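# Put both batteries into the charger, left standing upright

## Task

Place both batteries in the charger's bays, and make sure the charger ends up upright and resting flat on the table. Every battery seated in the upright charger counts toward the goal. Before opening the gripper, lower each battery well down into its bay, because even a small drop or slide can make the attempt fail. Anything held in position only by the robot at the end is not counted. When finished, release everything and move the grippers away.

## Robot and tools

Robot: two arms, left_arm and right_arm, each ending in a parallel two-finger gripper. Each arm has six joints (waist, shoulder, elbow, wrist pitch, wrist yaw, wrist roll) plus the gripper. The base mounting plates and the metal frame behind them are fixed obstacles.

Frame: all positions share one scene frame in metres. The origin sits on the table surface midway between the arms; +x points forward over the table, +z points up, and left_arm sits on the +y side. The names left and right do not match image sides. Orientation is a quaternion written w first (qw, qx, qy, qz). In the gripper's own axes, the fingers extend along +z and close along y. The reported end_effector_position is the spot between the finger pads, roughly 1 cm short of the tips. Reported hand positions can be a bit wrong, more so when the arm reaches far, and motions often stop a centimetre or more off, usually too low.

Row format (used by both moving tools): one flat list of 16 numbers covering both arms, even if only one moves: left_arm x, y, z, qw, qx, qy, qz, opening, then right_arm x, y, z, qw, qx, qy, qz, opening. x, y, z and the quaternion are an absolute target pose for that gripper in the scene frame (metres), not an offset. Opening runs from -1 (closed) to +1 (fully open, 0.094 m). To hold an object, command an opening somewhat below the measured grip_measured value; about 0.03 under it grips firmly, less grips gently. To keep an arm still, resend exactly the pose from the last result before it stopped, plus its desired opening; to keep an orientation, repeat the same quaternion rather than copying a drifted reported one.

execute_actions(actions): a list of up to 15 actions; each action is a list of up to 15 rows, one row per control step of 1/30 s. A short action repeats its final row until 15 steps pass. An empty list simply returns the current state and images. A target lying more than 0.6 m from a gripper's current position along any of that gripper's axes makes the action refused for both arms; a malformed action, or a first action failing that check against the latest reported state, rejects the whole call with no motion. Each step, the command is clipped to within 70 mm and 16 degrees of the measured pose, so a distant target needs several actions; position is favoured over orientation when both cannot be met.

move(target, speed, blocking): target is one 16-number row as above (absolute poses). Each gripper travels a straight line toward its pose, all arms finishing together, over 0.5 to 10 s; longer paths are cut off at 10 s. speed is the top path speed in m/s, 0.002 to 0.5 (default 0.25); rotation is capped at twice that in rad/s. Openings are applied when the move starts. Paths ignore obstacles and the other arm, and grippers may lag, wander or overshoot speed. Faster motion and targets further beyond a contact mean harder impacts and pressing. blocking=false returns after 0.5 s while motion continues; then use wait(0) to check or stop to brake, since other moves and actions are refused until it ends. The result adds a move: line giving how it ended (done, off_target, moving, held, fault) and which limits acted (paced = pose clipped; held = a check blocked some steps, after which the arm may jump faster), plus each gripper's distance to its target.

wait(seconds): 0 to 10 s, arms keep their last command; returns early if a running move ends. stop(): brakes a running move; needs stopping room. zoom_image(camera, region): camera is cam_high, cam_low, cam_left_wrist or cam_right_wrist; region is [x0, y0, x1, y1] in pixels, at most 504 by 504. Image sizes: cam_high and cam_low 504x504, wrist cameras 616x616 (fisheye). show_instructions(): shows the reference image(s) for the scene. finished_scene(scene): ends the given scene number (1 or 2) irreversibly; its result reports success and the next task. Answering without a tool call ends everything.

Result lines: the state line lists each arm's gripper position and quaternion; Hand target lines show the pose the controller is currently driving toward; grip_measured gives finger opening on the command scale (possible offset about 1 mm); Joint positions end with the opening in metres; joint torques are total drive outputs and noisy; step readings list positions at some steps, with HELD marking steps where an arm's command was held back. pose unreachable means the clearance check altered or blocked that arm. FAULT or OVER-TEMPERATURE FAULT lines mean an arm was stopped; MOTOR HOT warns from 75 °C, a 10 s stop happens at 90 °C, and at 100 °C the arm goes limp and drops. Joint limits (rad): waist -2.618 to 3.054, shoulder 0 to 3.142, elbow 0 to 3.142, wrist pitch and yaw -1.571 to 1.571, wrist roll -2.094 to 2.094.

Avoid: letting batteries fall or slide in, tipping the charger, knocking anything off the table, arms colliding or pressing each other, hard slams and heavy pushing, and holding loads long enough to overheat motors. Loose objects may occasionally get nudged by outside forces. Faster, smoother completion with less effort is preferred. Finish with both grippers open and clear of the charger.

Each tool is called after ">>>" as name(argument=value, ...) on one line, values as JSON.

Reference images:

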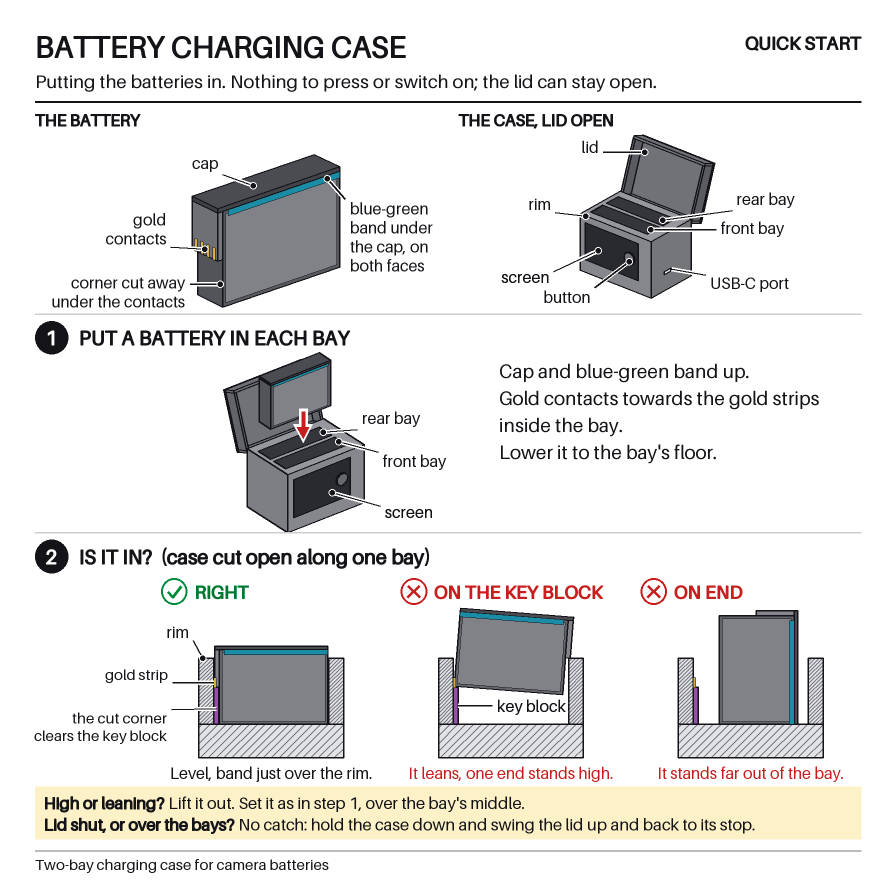

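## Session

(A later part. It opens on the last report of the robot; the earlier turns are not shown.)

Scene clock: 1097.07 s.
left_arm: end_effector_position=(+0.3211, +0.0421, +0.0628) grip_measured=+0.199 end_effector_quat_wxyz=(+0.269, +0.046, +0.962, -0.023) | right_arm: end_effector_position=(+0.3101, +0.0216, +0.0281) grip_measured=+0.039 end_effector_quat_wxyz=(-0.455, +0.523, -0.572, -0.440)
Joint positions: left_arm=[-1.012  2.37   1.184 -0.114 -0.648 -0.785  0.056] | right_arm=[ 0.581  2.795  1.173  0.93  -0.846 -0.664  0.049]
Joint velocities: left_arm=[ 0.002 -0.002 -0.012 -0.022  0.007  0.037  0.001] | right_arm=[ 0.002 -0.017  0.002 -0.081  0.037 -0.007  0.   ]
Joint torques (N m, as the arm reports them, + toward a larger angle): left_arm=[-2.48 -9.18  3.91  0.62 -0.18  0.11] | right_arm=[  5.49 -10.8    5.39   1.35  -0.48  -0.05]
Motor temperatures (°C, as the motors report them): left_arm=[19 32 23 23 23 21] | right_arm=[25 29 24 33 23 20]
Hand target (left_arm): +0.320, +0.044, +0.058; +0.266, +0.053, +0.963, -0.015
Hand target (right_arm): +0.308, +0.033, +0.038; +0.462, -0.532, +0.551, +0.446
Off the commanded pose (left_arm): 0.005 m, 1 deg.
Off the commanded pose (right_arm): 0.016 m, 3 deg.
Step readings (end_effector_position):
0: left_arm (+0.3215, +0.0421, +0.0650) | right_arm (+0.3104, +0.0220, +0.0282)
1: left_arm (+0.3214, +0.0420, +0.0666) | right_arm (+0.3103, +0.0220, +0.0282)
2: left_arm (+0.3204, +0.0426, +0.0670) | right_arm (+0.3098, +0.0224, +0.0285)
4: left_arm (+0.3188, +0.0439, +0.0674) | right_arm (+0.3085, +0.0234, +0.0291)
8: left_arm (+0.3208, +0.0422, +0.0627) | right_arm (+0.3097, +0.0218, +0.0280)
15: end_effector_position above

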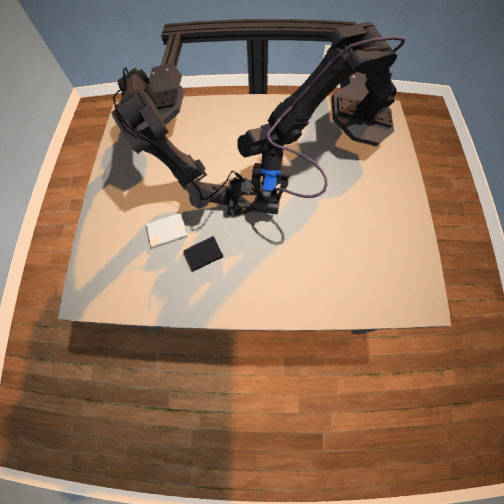

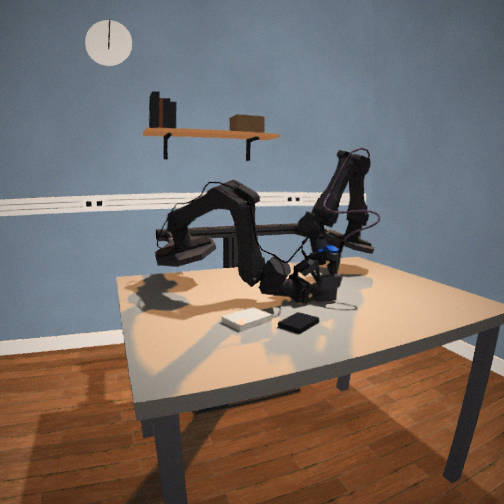

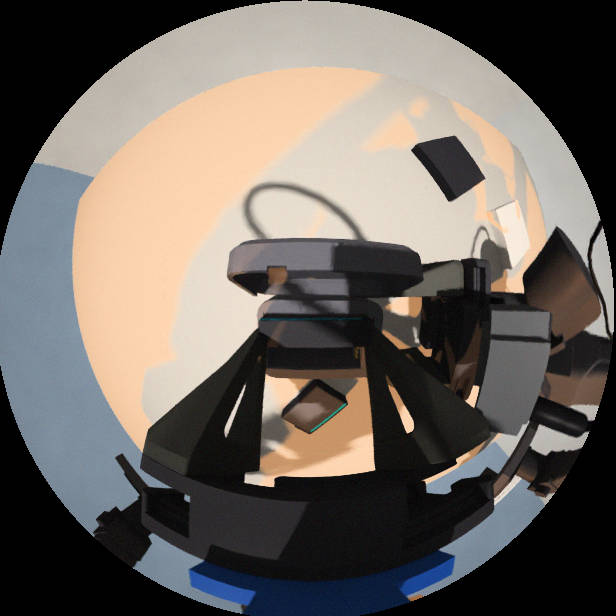

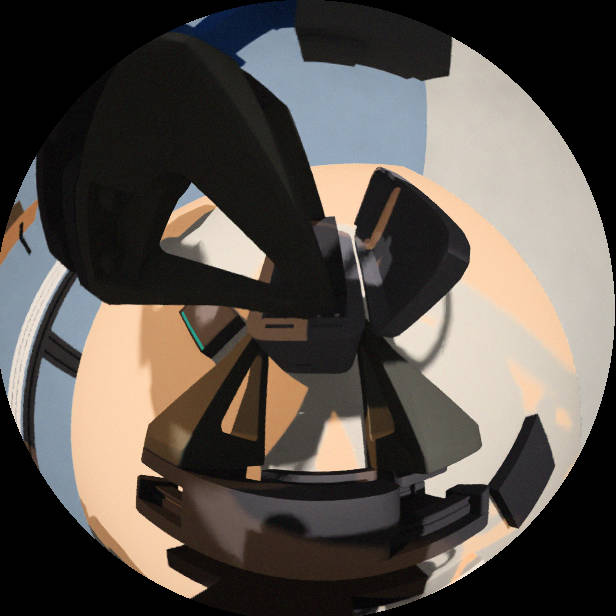

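>>> execute_actions(actions=[[[0.318,0.047,0.078,0.2657,0.0530,0.9625,-0.0146,0.17,0.308,0.034,0.038,0.4624,-0.5322,0.5510,0.4466,0.0],[0.318,0.047,0.078,0.2657,0.0530,0.9625,-0.0146,0.17,0.308,0.034,0.038,0.4624,-0.5322,0.5510,0.4466,0.0],[0.318,0.047,0.078,0.2657,0.0530,0.9625,-0.0146,0.17,0.308,0.034,0.038,0.4624,-0.5322,0.5510,0.4466,0.0],[0.318,0.047,0.078,0.2657,0.0530,0.9625,-0.0146,0.17,0.308,0.034,0.038,0.4624,-0.5322,0.5510,0.4466,0.0],[0.317,0.046,0.038,0.2657,0.0530,0.9625,-0.0146,0.17,0.308,0.034,0.038,0.4624,-0.5322,0.5510,0.4466,0.0],[0.317,0.046,0.038,0.2657,0.0530,0.9625,-0.0146,0.17,0.308,0.034,0.038,0.4624,-0.5322,0.5510,0.4466,0.0],[0.317,0.046,0.038,0.2657,0.0530,0.9625,-0.0146,0.17,0.308,0.034,0.038,0.4624,-0.5322,0.5510,0.4466,0.0],[0.317,0.046,0.038,0.2657,0.0530,0.9625,-0.0146,0.17,0.308,0.034,0.038,0.4624,-0.5322,0.5510,0.4466,0.0],[0.317,0.046,0.038,0.2657,0.0530,0.9625,-0.0146,0.17,0.308,0.034,0.038,0.4624,-0.5322,0.5510,0.4466,0.0],[0.317,0.046,0.043,0.2657,0.0530,0.9625,-0.0146,0.17,0.308,0.034,0.038,0.4624,-0.5322,0.5510,0.4466,0.0],[0.319,0.045,0.050,0.2657,0.0530,0.9625,-0.0146,0.17,0.308,0.034,0.038,0.4624,-0.5322,0.5510,0.4466,0.0],[0.320,0.044,0.058,0.2657,0.0530,0.9625,-0.0146,0.17,0.308,0.034,0.038,0.4624,-0.5322,0.5510,0.4466,0.0]]])

>>> zoom_image(camera="cam_right_wrist", region=[200, 200, 400, 350])

>>> zoom_image(camera="cam_left_wrist", region=[240, 280, 400, 390])

Scene clock: 1105.83 s.
left_arm: end_effector_position=(+0.3206, +0.0422, +0.0627) grip_measured=+0.199 end_effector_quat_wxyz=(+0.270, +0.047, +0.961, -0.023) | right_arm: end_effector_position=(+0.3095, +0.0218, +0.0280) grip_measured=+0.039 end_effector_quat_wxyz=(-0.455, +0.523, -0.570, -0.441)
Joint positions: left_arm=[-1.013  2.37   1.182 -0.112 -0.65  -0.785  0.056] | right_arm=[ 0.582  2.797  1.173  0.932 -0.848 -0.665  0.049]
Joint velocities: left_arm=[-0.012 -0.012  0.002 -0.066  0.007 -0.007 -0.   ] | right_arm=[-0.007  0.012 -0.017 -0.037 -0.022 -0.007  0.001]
Joint torques (N m, as the arm reports them, + toward a larger angle): left_arm=[-2.31 -9.16  4.06  0.61 -0.19  0.1 ] | right_arm=[  5.47 -10.83   5.28   1.3   -0.46  -0.08]
Motor temperatures (°C, as the motors report them): left_arm=[19 32 23 22 23 21] | right_arm=[25 29 24 33 23 20]
Hand target (left_arm): +0.320, +0.044, +0.058; +0.266, +0.053, +0.962, -0.015
Hand target (right_arm): +0.308, +0.034, +0.038; -0.462, +0.532, -0.551, -0.446
Off the commanded pose (left_arm): 0.005 m, 1 deg.
Off the commanded pose (right_arm): 0.016 m, 3 deg.
Step readings (end_effector_position):
0: left_arm (+0.3211, +0.0421, +0.0628) | right_arm (+0.3101, +0.0216, +0.0281)
1: left_arm (+0.3209, +0.0417, +0.0646) | right_arm (+0.3101, +0.0216, +0.0281)
2: left_arm (+0.3197, +0.0424, +0.0650) | right_arm (+0.3094, +0.0221, +0.0284)
4: left_arm (+0.3180, +0.0437, +0.0656) | right_arm (+0.3080, +0.0233, +0.0290)
8: left_arm (+0.3206, +0.0422, +0.0624) | right_arm (+0.3094, +0.0218, +0.0280)
15: end_effector_position above

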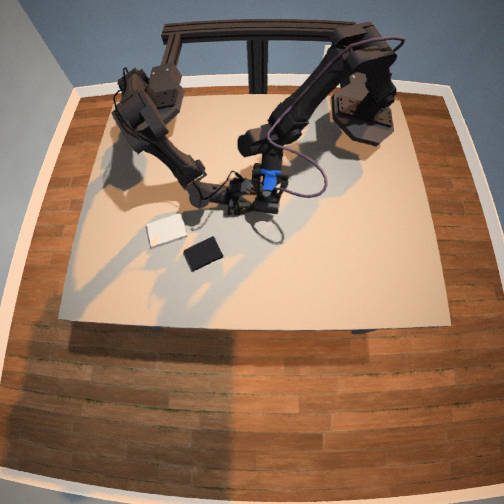

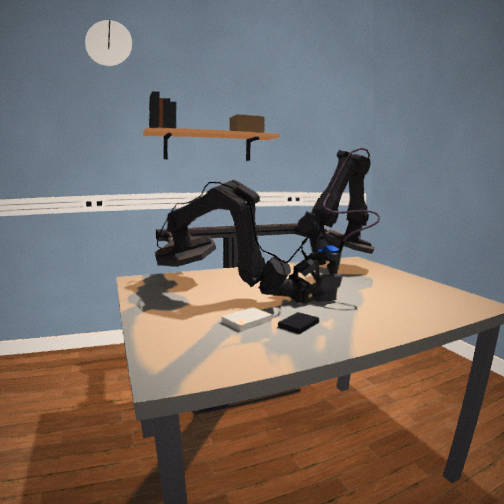

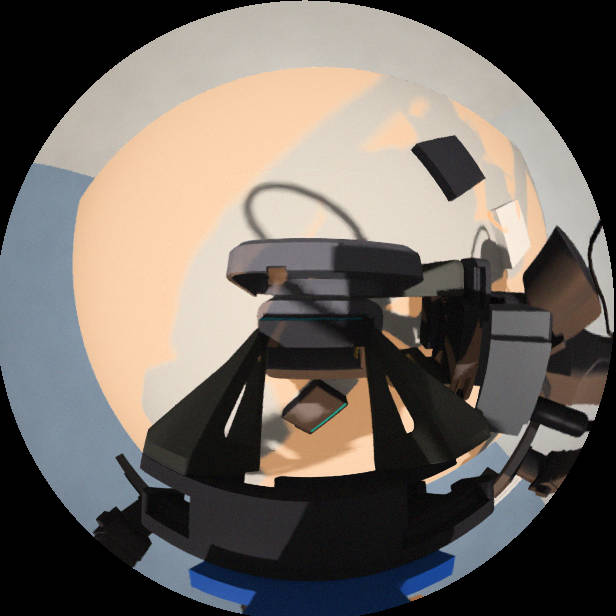

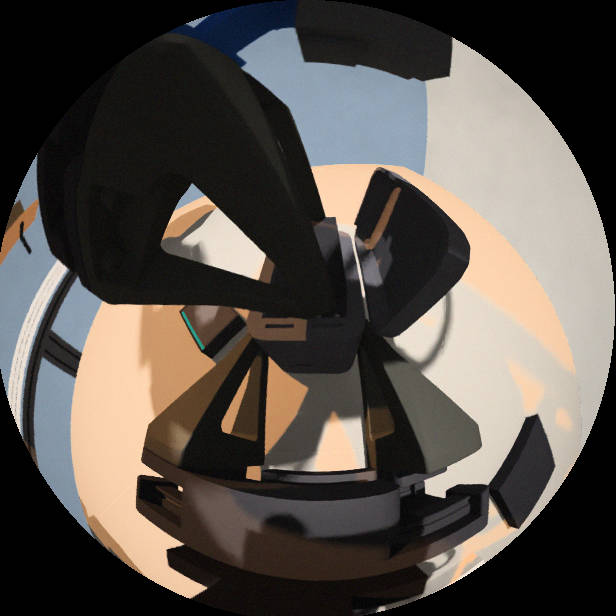

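Region (200, 200, 400, 350) of cam_right_wrist's 616x616 image, scaled by 2.520, with more detail than that image has; it fills the top 378 rows of this view, and the rest is white.

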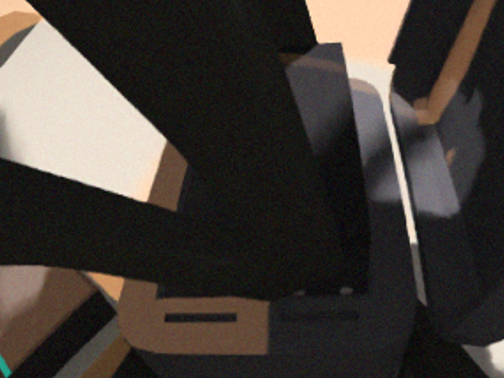

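Region (240, 280, 400, 390) of cam_left_wrist's 616x616 image, scaled by 3.150, with more detail than that image has; it fills the top 346 rows of this view, and the rest is white.

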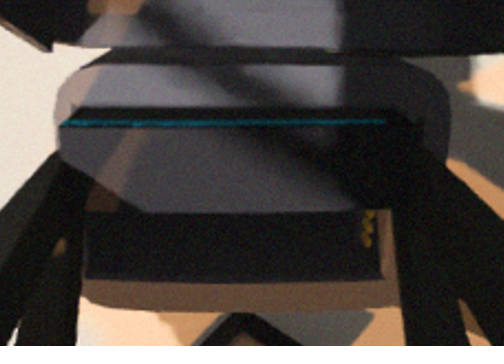

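>>> execute_actions(actions=[[[0.321,0.044,0.063,0.2657,0.0530,0.9625,-0.0146,0.26,0.308,0.034,0.038,0.4624,-0.5322,0.5510,0.4466,0.0]],[[0.321,0.044,0.064,0.2657,0.0530,0.9625,-0.0146,0.45,0.308,0.034,0.038,0.4624,-0.5322,0.5510,0.4466,0.0]]])

>>> zoom_image(camera="cam_left_wrist", region=[220, 260, 420, 400])

Scene clock: 1117.33 s.
left_arm: end_effector_position=(+0.3209, +0.0446, +0.0633) grip_measured=+0.447 end_effector_quat_wxyz=(+0.268, +0.038, +0.962, -0.021) | right_arm: end_effector_position=(+0.3105, +0.0199, +0.0282) grip_measured=+0.039 end_effector_quat_wxyz=(-0.456, +0.521, -0.570, -0.443)
Joint positions: left_arm=[-1.011  2.366  1.182 -0.124 -0.651 -0.804  0.068] | right_arm=[ 0.575  2.797  1.173  0.934 -0.858 -0.664  0.049]
Joint velocities: left_arm=[ 0.017 -0.002 -0.002 -0.037 -0.037 -0.051  0.001] | right_arm=[-0.012 -0.007 -0.022 -0.007  0.066  0.007 -0.   ]
Joint torques (N m, as the arm reports them, + toward a larger angle): left_arm=[ -2.72 -10.1    4.37   0.51  -0.19   0.28] | right_arm=[  5.97 -10.88   5.36   1.33  -0.38  -0.04]
Motor temperatures (°C, as the motors report them): left_arm=[19 33 23 22 23 21] | right_arm=[25 29 24 33 23 20]
Hand target (left_arm): +0.321, +0.044, +0.064; +0.266, +0.053, +0.962, -0.015
Hand target (right_arm): +0.308, +0.034, +0.038; +0.462, -0.532, +0.551, +0.446
Off the commanded pose (left_arm): 0.001 m, 2 deg.
Off the commanded pose (right_arm): 0.017 m, 3 deg.
Step readings (end_effector_position; steps 1 to 15: 1st action; 16 to 30: 2nd action):
0: left_arm (+0.3206, +0.0422, +0.0627) | right_arm (+0.3095, +0.0218, +0.0280)
1: left_arm (+0.3207, +0.0422, +0.0633) | right_arm (+0.3097, +0.0216, +0.0283)
2: left_arm (+0.3204, +0.0421, +0.0633) | right_arm (+0.3098, +0.0214, +0.0284)
4: left_arm (+0.3204, +0.0422, +0.0633) | right_arm (+0.3098, +0.0214, +0.0284)
8: left_arm (+0.3204, +0.0422, +0.0633) | right_arm (+0.3098, +0.0214, +0.0284)
15: left_arm (+0.3204, +0.0422, +0.0633) | right_arm (+0.3098, +0.0214, +0.0284)
16: left_arm (+0.3205, +0.0435, +0.0635) | right_arm (+0.3100, +0.0211, +0.0285)
17: left_arm (+0.3207, +0.0444, +0.0633) | right_arm (+0.3104, +0.0201, +0.0282)
19: left_arm (+0.3209, +0.0446, +0.0633) | right_arm (+0.3105, +0.0199, +0.0282)
23: left_arm (+0.3209, +0.0446, +0.0633) | right_arm (+0.3105, +0.0199, +0.0282)
30: end_effector_position above

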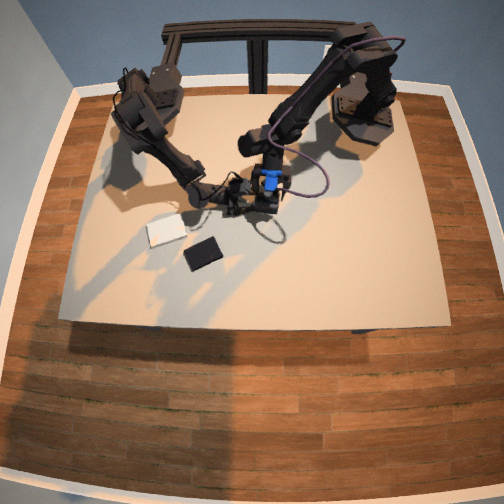

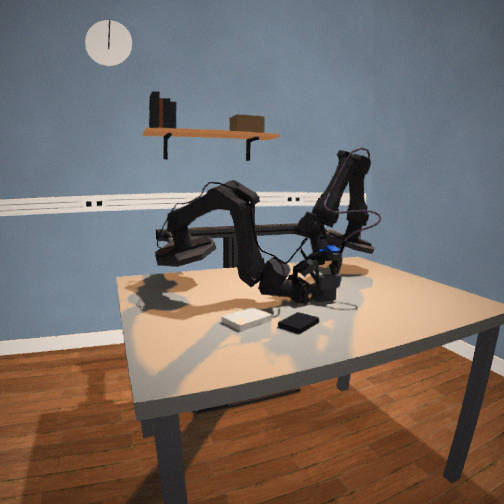

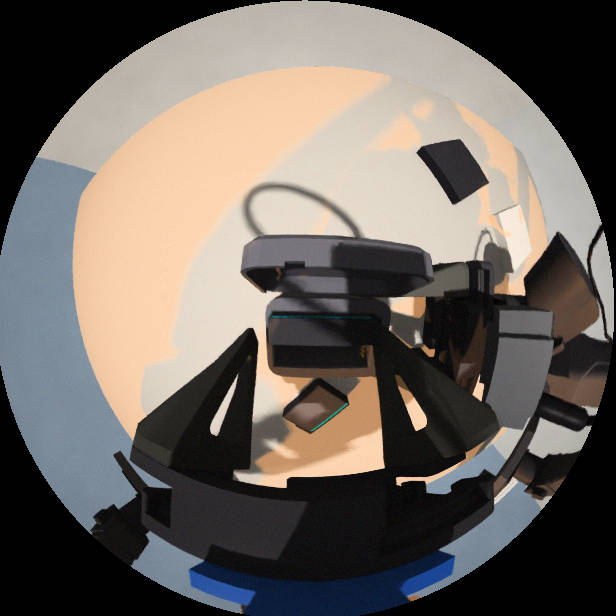

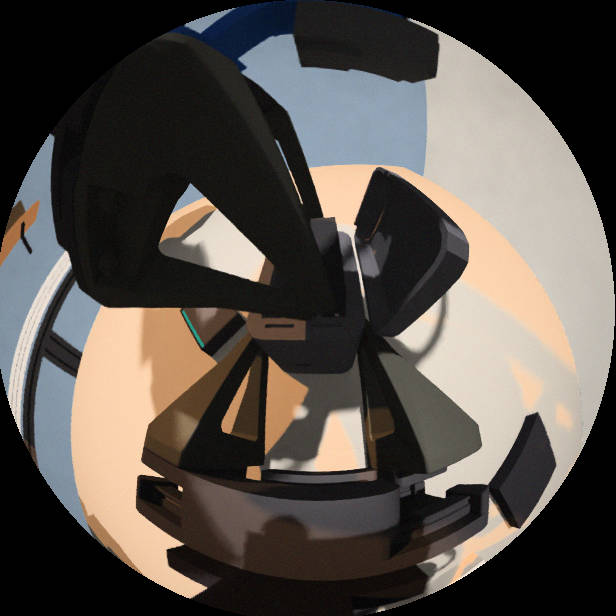

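Region (220, 260, 420, 400) of cam_left_wrist's 616x616 image, scaled by 2.520, with more detail than that image has; it fills the top 353 rows of this view, and the rest is white.

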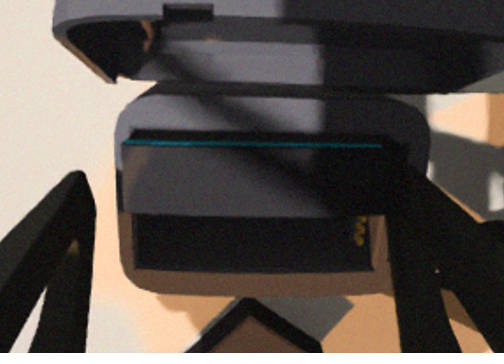

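>>> move(target=[0.318,0.050,0.13,0.2657,0.0530,0.9625,-0.0146,0.45,0.308,0.034,0.038,0.4624,-0.5322,0.5510,0.4466,0.0], speed=0.08)

>>> zoom_image(camera="cam_right_wrist", region=[170, 180, 420, 380])

>>> zoom_image(camera="cam_left_wrist", region=[200, 200, 500, 440])

Scene clock: 1124.20 s.
left_arm: end_effector_position=(+0.3125, +0.0599, +0.1107) grip_measured=+0.449 end_effector_quat_wxyz=(+0.247, +0.059, +0.967, -0.001) | right_arm: end_effector_position=(+0.3077, +0.0232, +0.0280) grip_measured=+0.039 end_effector_quat_wxyz=(-0.454, +0.524, -0.570, -0.442)
Joint positions: left_arm=[-1.034  2.219  1.202 -0.371 -0.64  -0.82   0.068] | right_arm=[ 0.586  2.797  1.173  0.931 -0.848 -0.664  0.049]
Joint velocities: left_arm=[-0.002 -0.022 -0.002  0.022 -0.037  0.007  0.   ] | right_arm=[-0.002 -0.002  0.002 -0.051 -0.007 -0.007 -0.   ]
Joint torques (N m, as the arm reports them, + toward a larger angle): left_arm=[ -3.74 -11.87   5.75   0.5   -0.32  -0.05] | right_arm=[  4.98 -10.93   5.45   1.31  -0.52  -0.08]
Motor temperatures (°C, as the motors report them): left_arm=[19 33 24 22 23 21] | right_arm=[25 29 24 33 23 20]
Hand target (left_arm): +0.318, +0.050, +0.130; +0.265, +0.053, +0.963, -0.015
Hand target (right_arm): +0.308, +0.034, +0.038; -0.462, +0.532, -0.551, -0.446
Off the commanded pose (left_arm): 0.022 m, 3 deg.
Off the commanded pose (right_arm): 0.015 m, 3 deg.
move: off_target (left_arm, right_arm)

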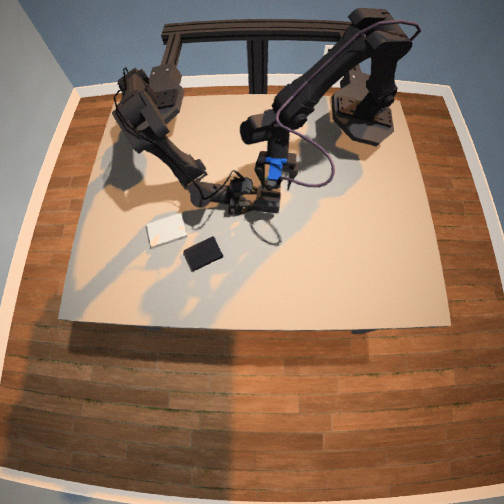

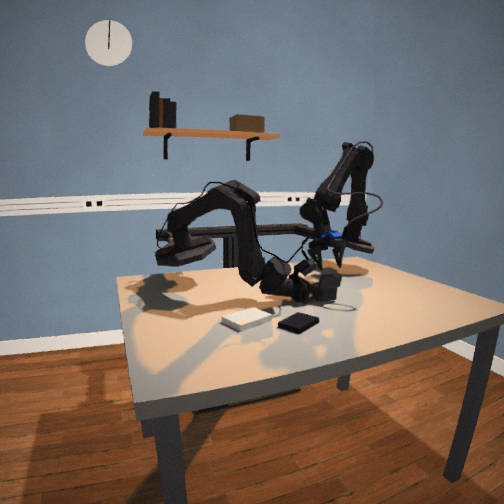

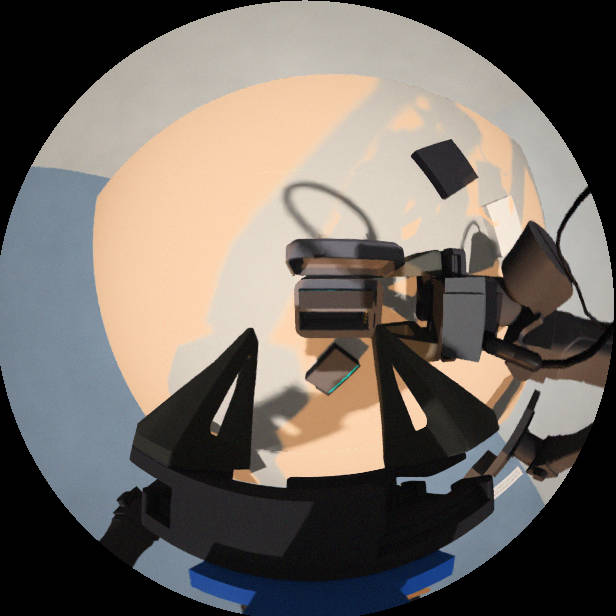

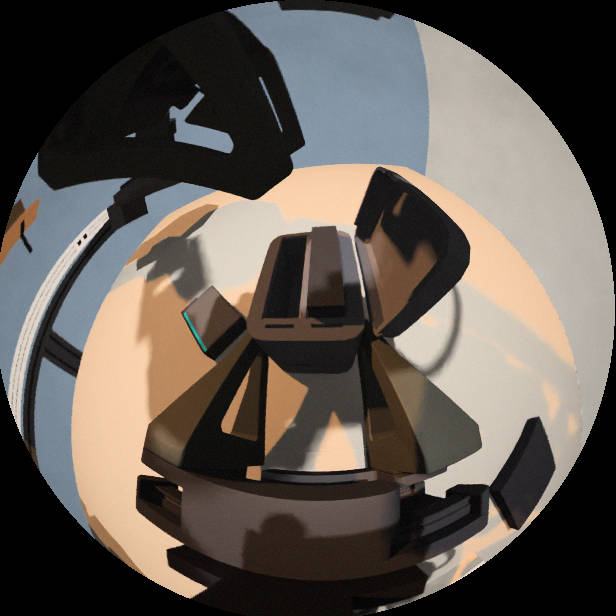

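Region (170, 180, 420, 380) of cam_right_wrist's 616x616 image, scaled by 2.016, with more detail than that image has; it fills the top 403 rows of this view, and the rest is white.

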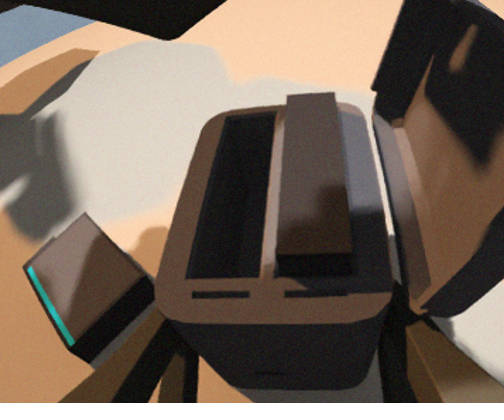

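Region (200, 200, 500, 440) of cam_left_wrist's 616x616 image, scaled by 1.680, with more detail than that image has; it fills the top 403 rows of this view, and the rest is white.

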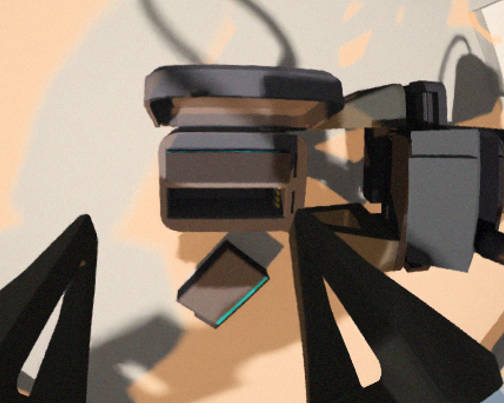

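>>> execute_actions(actions=[[[0.318,0.050,0.13,0.2657,0.0530,0.9625,-0.0146,0.45,0.308,0.034,0.038,0.4624,-0.5322,0.5510,0.4466,0.22]]])

>>> move(target=[0.29,0.07,0.15,0.2657,0.0530,0.9625,-0.0146,0.45,0.306,-0.06,0.045,0.4624,-0.5322,0.5510,0.4466,0.22], speed=0.1)

Scene clock: 1150.53 s.
left_arm: end_effector_position=(+0.3122, +0.0603, +0.1105) grip_measured=+0.449 end_effector_quat_wxyz=(+0.246, +0.059, +0.967, -0.001) | right_arm: end_effector_position=(+0.3077, +0.0232, +0.0280) grip_measured=+0.218 end_effector_quat_wxyz=(-0.454, +0.524, -0.570, -0.442)
Joint positions: left_arm=[-1.034  2.219  1.202 -0.373 -0.64  -0.821  0.068] | right_arm=[ 0.586  2.797  1.173  0.931 -0.848 -0.664  0.057]
Joint velocities: left_arm=[ 0.002 -0.007 -0.012  0.051  0.022 -0.037 -0.   ] | right_arm=[ 0.007  0.017  0.012  0.022  0.022 -0.051 -0.001]
Joint torques (N m, as the arm reports them, + toward a larger angle): left_arm=[ -3.93 -11.99   5.7    0.49  -0.34  -0.04] | right_arm=[  4.94 -10.89   5.47   1.33  -0.47  -0.05]
Motor temperatures (°C, as the motors report them): left_arm=[19 34 24 22 23 21] | right_arm=[25 30 24 33 23 20]
Hand target (left_arm): +0.318, +0.050, +0.130; +0.265, +0.053, +0.963, -0.015
Hand target (right_arm): +0.308, +0.034, +0.038; -0.462, +0.532, -0.551, -0.446
Off the commanded pose (left_arm): 0.023 m, 3 deg.
Off the commanded pose (right_arm): 0.015 m, 3 deg.
Step readings (end_effector_position):
0: left_arm (+0.3122, +0.0603, +0.1105) | right_arm (+0.3077, +0.0232, +0.0280)
1: left_arm (+0.3122, +0.0603, +0.1105) | right_arm (+0.3077, +0.0232, +0.0280)
2: left_arm (+0.3122, +0.0603, +0.1105) | right_arm (+0.3077, +0.0232, +0.0280)
4: left_arm (+0.3122, +0.0603, +0.1105) | right_arm (+0.3077, +0.0232, +0.0280)
8: left_arm (+0.3122, +0.0603, +0.1105) | right_arm (+0.3077, +0.0232, +0.0280)
15: end_effector_position above

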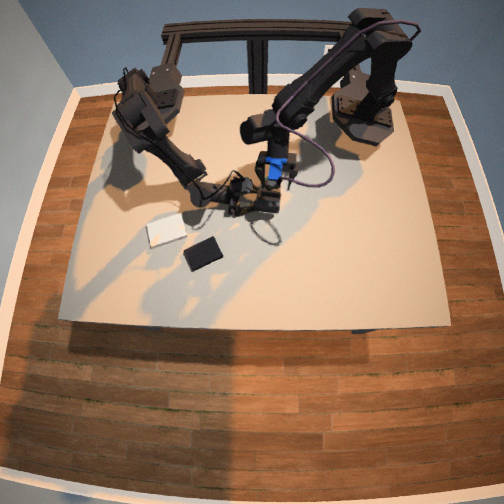

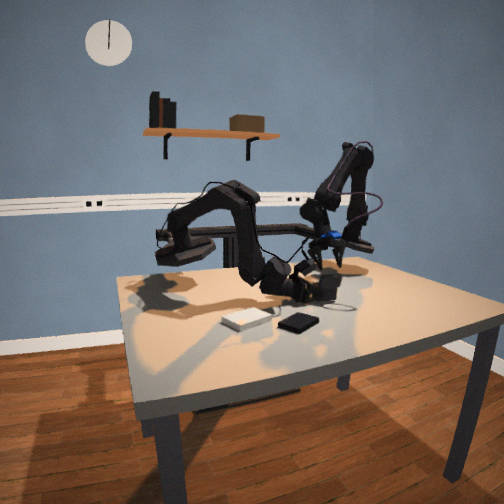

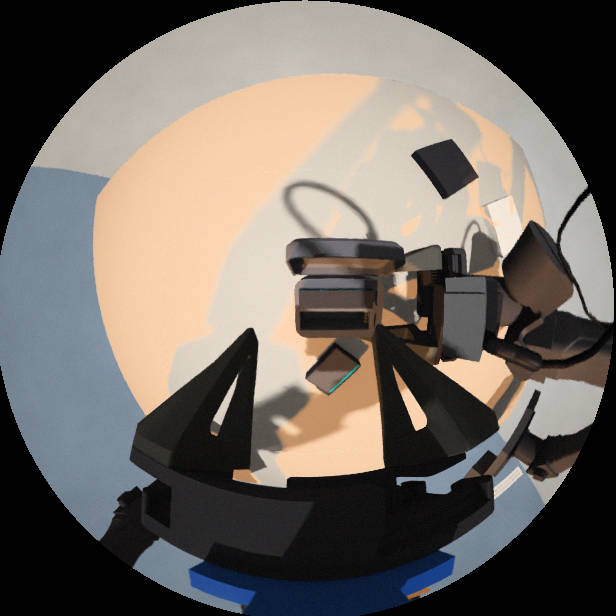

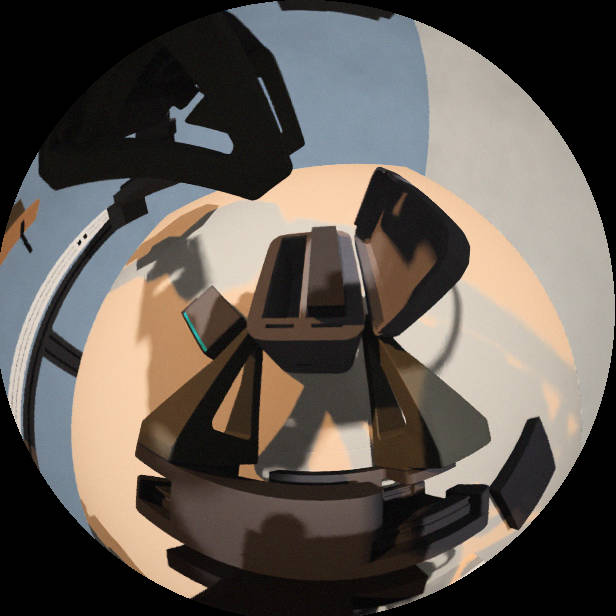

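Scene clock: 1152.00 s.
left_arm: end_effector_position=(+0.2930, +0.0676, +0.1423) grip_measured=+0.449 end_effector_quat_wxyz=(+0.256, +0.051, +0.965, -0.016) | right_arm: end_effector_position=(+0.3085, -0.0590, +0.0343) grip_measured=+0.218 end_effector_quat_wxyz=(-0.458, +0.526, -0.564, -0.441)
Joint positions: left_arm=[-1.091  2.097  1.139 -0.433 -0.65  -0.89   0.068] | right_arm=[ 0.381  2.652  1.001  0.771 -1.001 -0.914  0.057]
Joint velocities: left_arm=[ 0.007  0.017  0.007 -0.095  0.022 -0.037  0.   ] | right_arm=[ 0.002 -0.002  0.002 -0.007  0.022 -0.007 -0.   ]
Joint torques (N m, as the arm reports them, + toward a larger angle): left_arm=[ -3.28 -11.07   3.4    0.48  -0.38  -0.05] | right_arm=[  3.35 -12.25   0.65   0.95  -0.68  -0.09]
Motor temperatures (°C, as the motors report them): left_arm=[19 34 24 22 23 21] | right_arm=[25 30 24 33 23 20]
Hand target (left_arm): +0.290, +0.070, +0.150; +0.265, +0.053, +0.963, -0.015
Hand target (right_arm): +0.306, -0.059, +0.046; -0.464, +0.530, -0.551, -0.448
Off the commanded pose (left_arm): 0.009 m, 1 deg.
Off the commanded pose (right_arm): 0.011 m, 2 deg.
move: off_target (right_arm)

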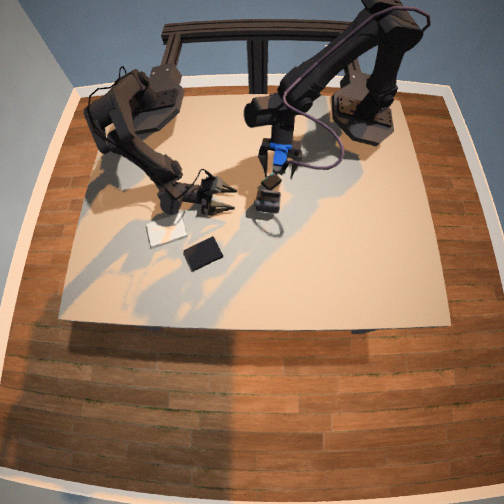

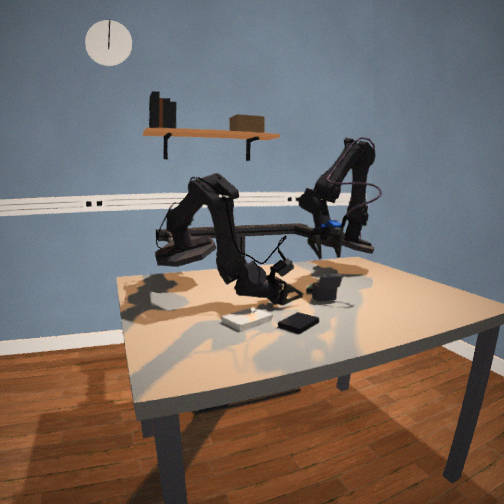

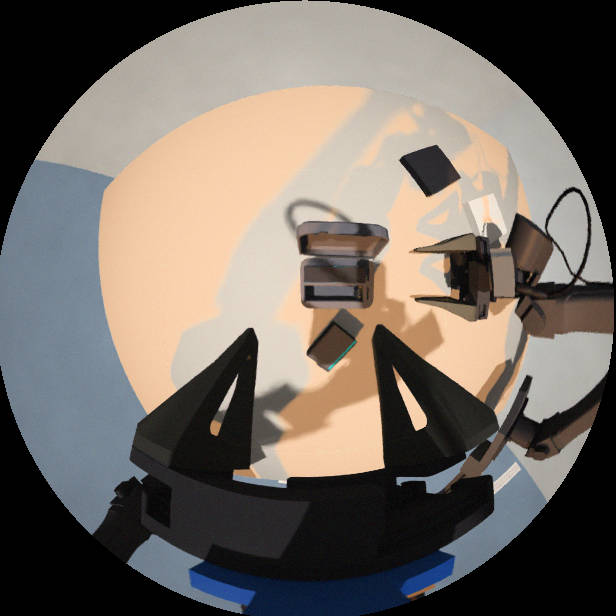

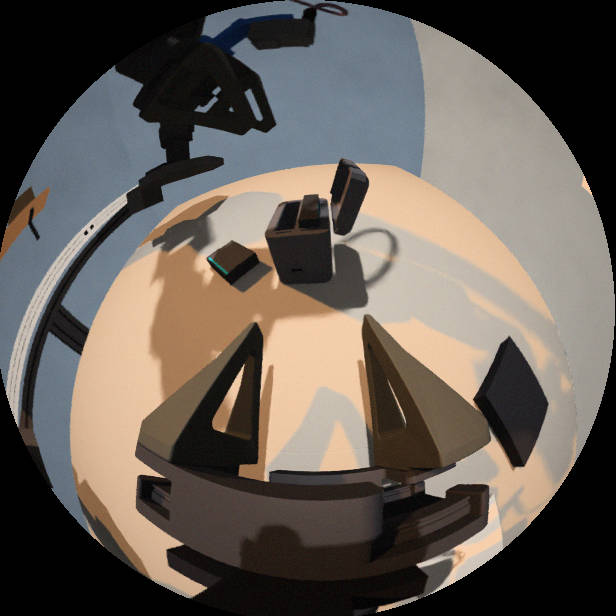

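>>> zoom_image(camera="cam_low", region=[260, 230, 380, 330])

>>> zoom_image(camera="cam_high", region=[210, 130, 330, 250])

>>> zoom_image(camera="cam_right_wrist", region=[180, 140, 400, 310])

Region (260, 230, 380, 330) of cam_low's 504x504 image, scaled by 4.200, with more detail than that image has.

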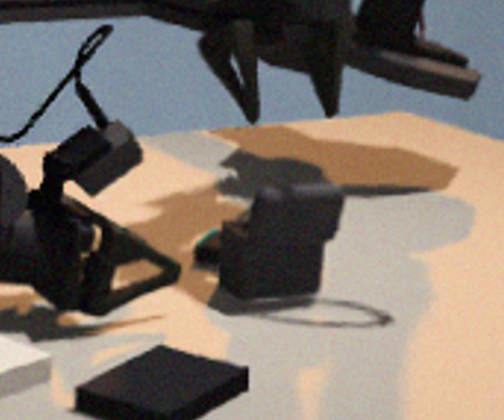

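Region (210, 130, 330, 250) of cam_high's 504x504 image, scaled by 4.200, with more detail than that image has.

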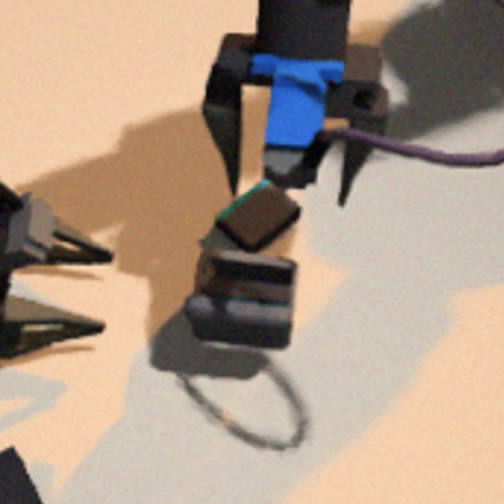

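Region (180, 140, 400, 310) of cam_right_wrist's 616x616 image, scaled by 2.291, with more detail than that image has; it fills the top 389 rows of this view, and the rest is white.

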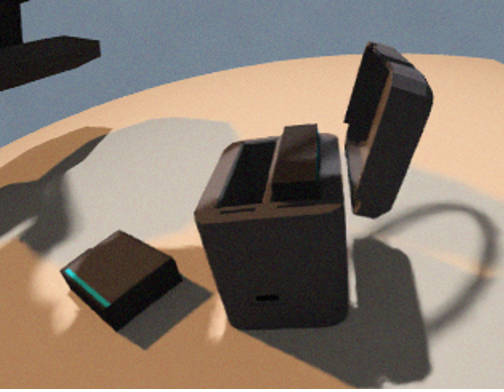

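>>> move(target=[0.235,0.045,0.10,0.4421,-0.2556,0.8494,0.1331,0.45,0.306,-0.08,0.06,0.4624,-0.5322,0.5510,0.4466,0.22], speed=0.15)

>>> move(target=[0.240,0.044,0.04,0.4421,-0.2556,0.8494,0.1331,0.45,0.306,-0.08,0.06,0.4624,-0.5322,0.5510,0.4466,0.22], speed=0.08)

Scene clock: 1164.93 s.
left_arm: end_effector_position=(+0.2355, +0.0548, +0.0914) grip_measured=+0.449 end_effector_quat_wxyz=(+0.406, -0.208, +0.883, +0.106) | right_arm: end_effector_position=(+0.3088, -0.0771, +0.0491) grip_measured=+0.218 end_effector_quat_wxyz=(-0.458, +0.531, -0.561, -0.440)
Joint positions: left_arm=[-1.337  2.693  1.639 -1.139 -0.983 -2.103  0.068] | right_arm=[ 0.342  2.563  0.957  0.664 -1.024 -0.991  0.057]
Joint velocities: left_arm=[ 0.012 -0.002 -0.012 -0.095 -0.022 -0.007  0.002] | right_arm=[ 0.007  0.002 -0.007 -0.037 -0.022 -0.037 -0.001]
Joint torques (N m, as the arm reports them, + toward a larger angle): left_arm=[ -3.51 -11.54   4.72  -0.51  -0.39  -0.07] | right_arm=[  2.75 -12.01   0.5    0.89  -0.77  -0.1 ]
Motor temperatures (°C, as the motors report them): left_arm=[19 34 24 22 23 21] | right_arm=[24 30 23 32 23 20]
Hand target (left_arm): +0.234, +0.047, +0.098; +0.413, -0.206, +0.882, +0.096
Hand target (right_arm): +0.306, -0.080, +0.060; -0.463, +0.532, -0.551, -0.447
Off the commanded pose (left_arm): 0.013 m, 8 deg.
Off the commanded pose (right_arm): 0.012 m, 2 deg.
joint sent to its limit (left arm) — the command would take joint 6 (wrist roll) past its lower limit, so that joint was sent only as far as its limit.
move: off_target (left_arm, right_arm)

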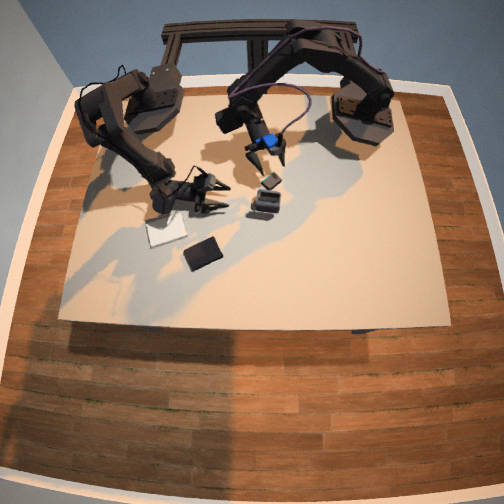

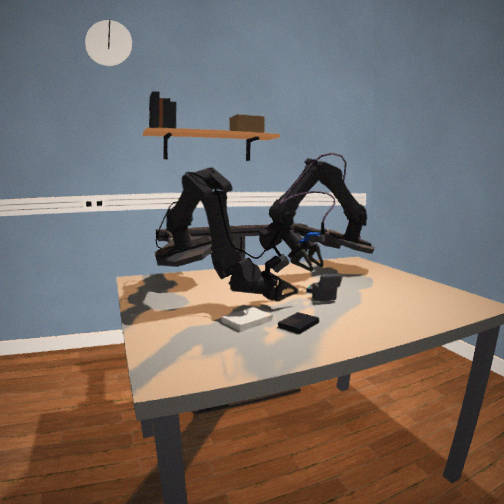

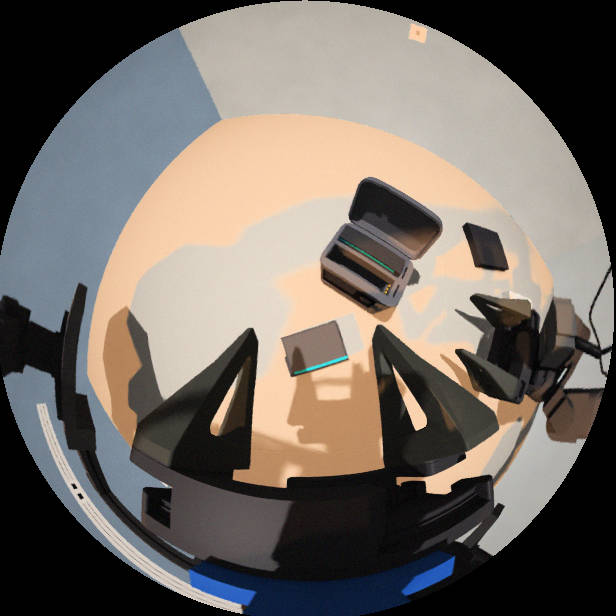

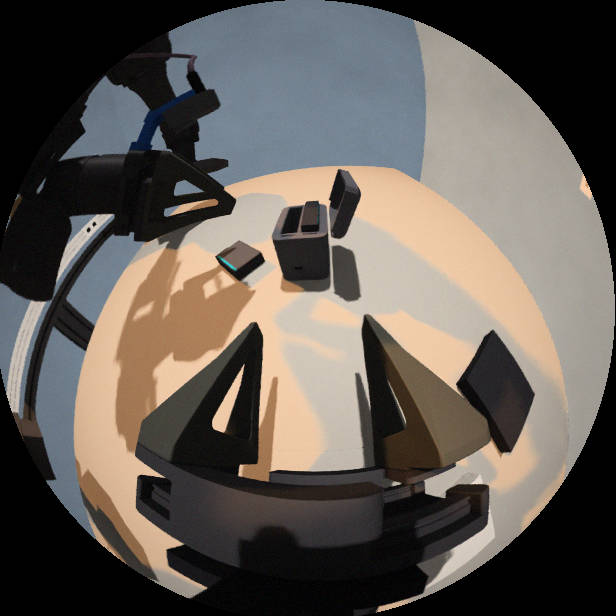

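Scene clock: 1166.20 s.
left_arm: end_effector_position=(+0.2323, +0.0558, +0.0336) grip_measured=+0.449 end_effector_quat_wxyz=(+0.407, -0.206, +0.881, +0.126) | right_arm: end_effector_position=(+0.3082, -0.0771, +0.0487) grip_measured=+0.218 end_effector_quat_wxyz=(-0.457, +0.532, -0.561, -0.440)
Joint positions: left_arm=[-1.315  2.865  1.701 -1.065 -0.989 -2.105  0.068] | right_arm=[ 0.342  2.563  0.957  0.66  -1.024 -0.995  0.057]
Joint velocities: left_arm=[ 0.007  0.002 -0.002  0.022 -0.037  0.022 -0.001] | right_arm=[-0.007  0.007 -0.007 -0.051 -0.081  0.037  0.   ]
Joint torques (N m, as the arm reports them, + toward a larger angle): left_arm=[ -1.93 -12.12   4.86  -0.38  -0.49  -0.06] | right_arm=[  2.55 -12.18   0.47   0.88  -0.72  -0.12]
Motor temperatures (°C, as the motors report them): left_arm=[19 34 24 22 23 21] | right_arm=[24 30 23 32 23 20]
Hand target (left_arm): +0.240, +0.045, +0.040; +0.416, -0.218, +0.876, +0.107
Hand target (right_arm): +0.306, -0.080, +0.060; -0.463, +0.532, -0.551, -0.447
Off the commanded pose (left_arm): 0.015 m, 8 deg.
Off the commanded pose (right_arm): 0.012 m, 2 deg.
joint sent to its limit (left arm) — the command would take joint 6 (wrist roll) past its lower limit, so that joint was sent only as far as its limit.
move: off_target (left_arm, right_arm)

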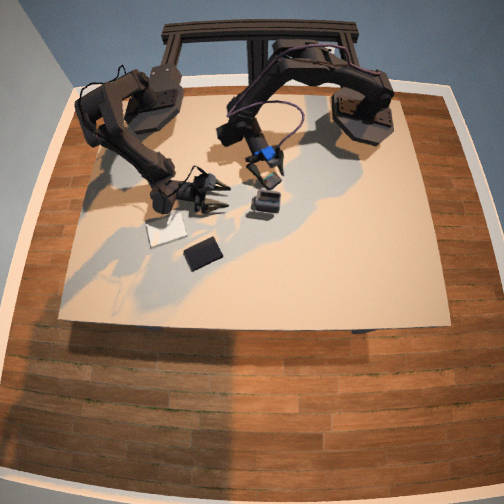

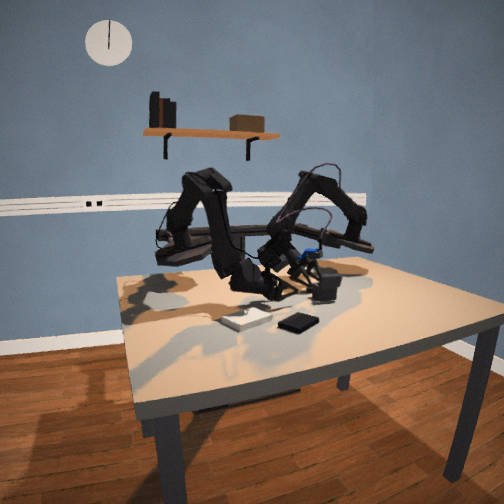

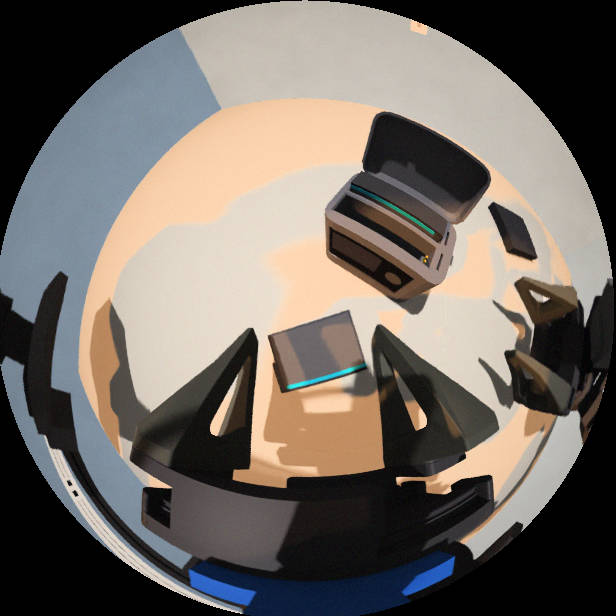

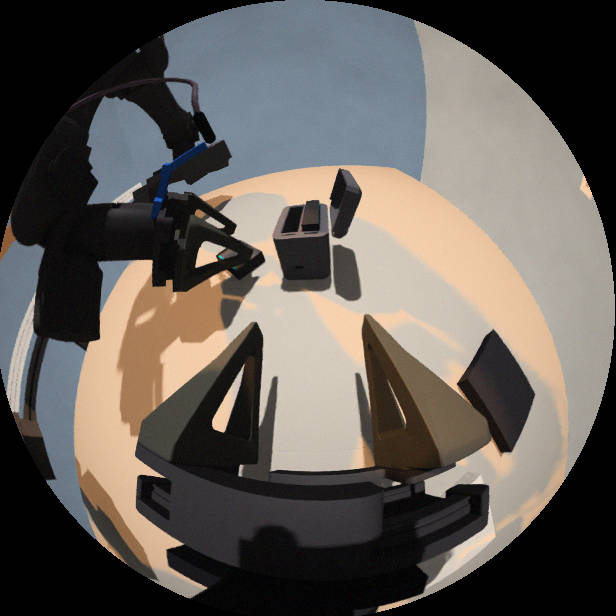

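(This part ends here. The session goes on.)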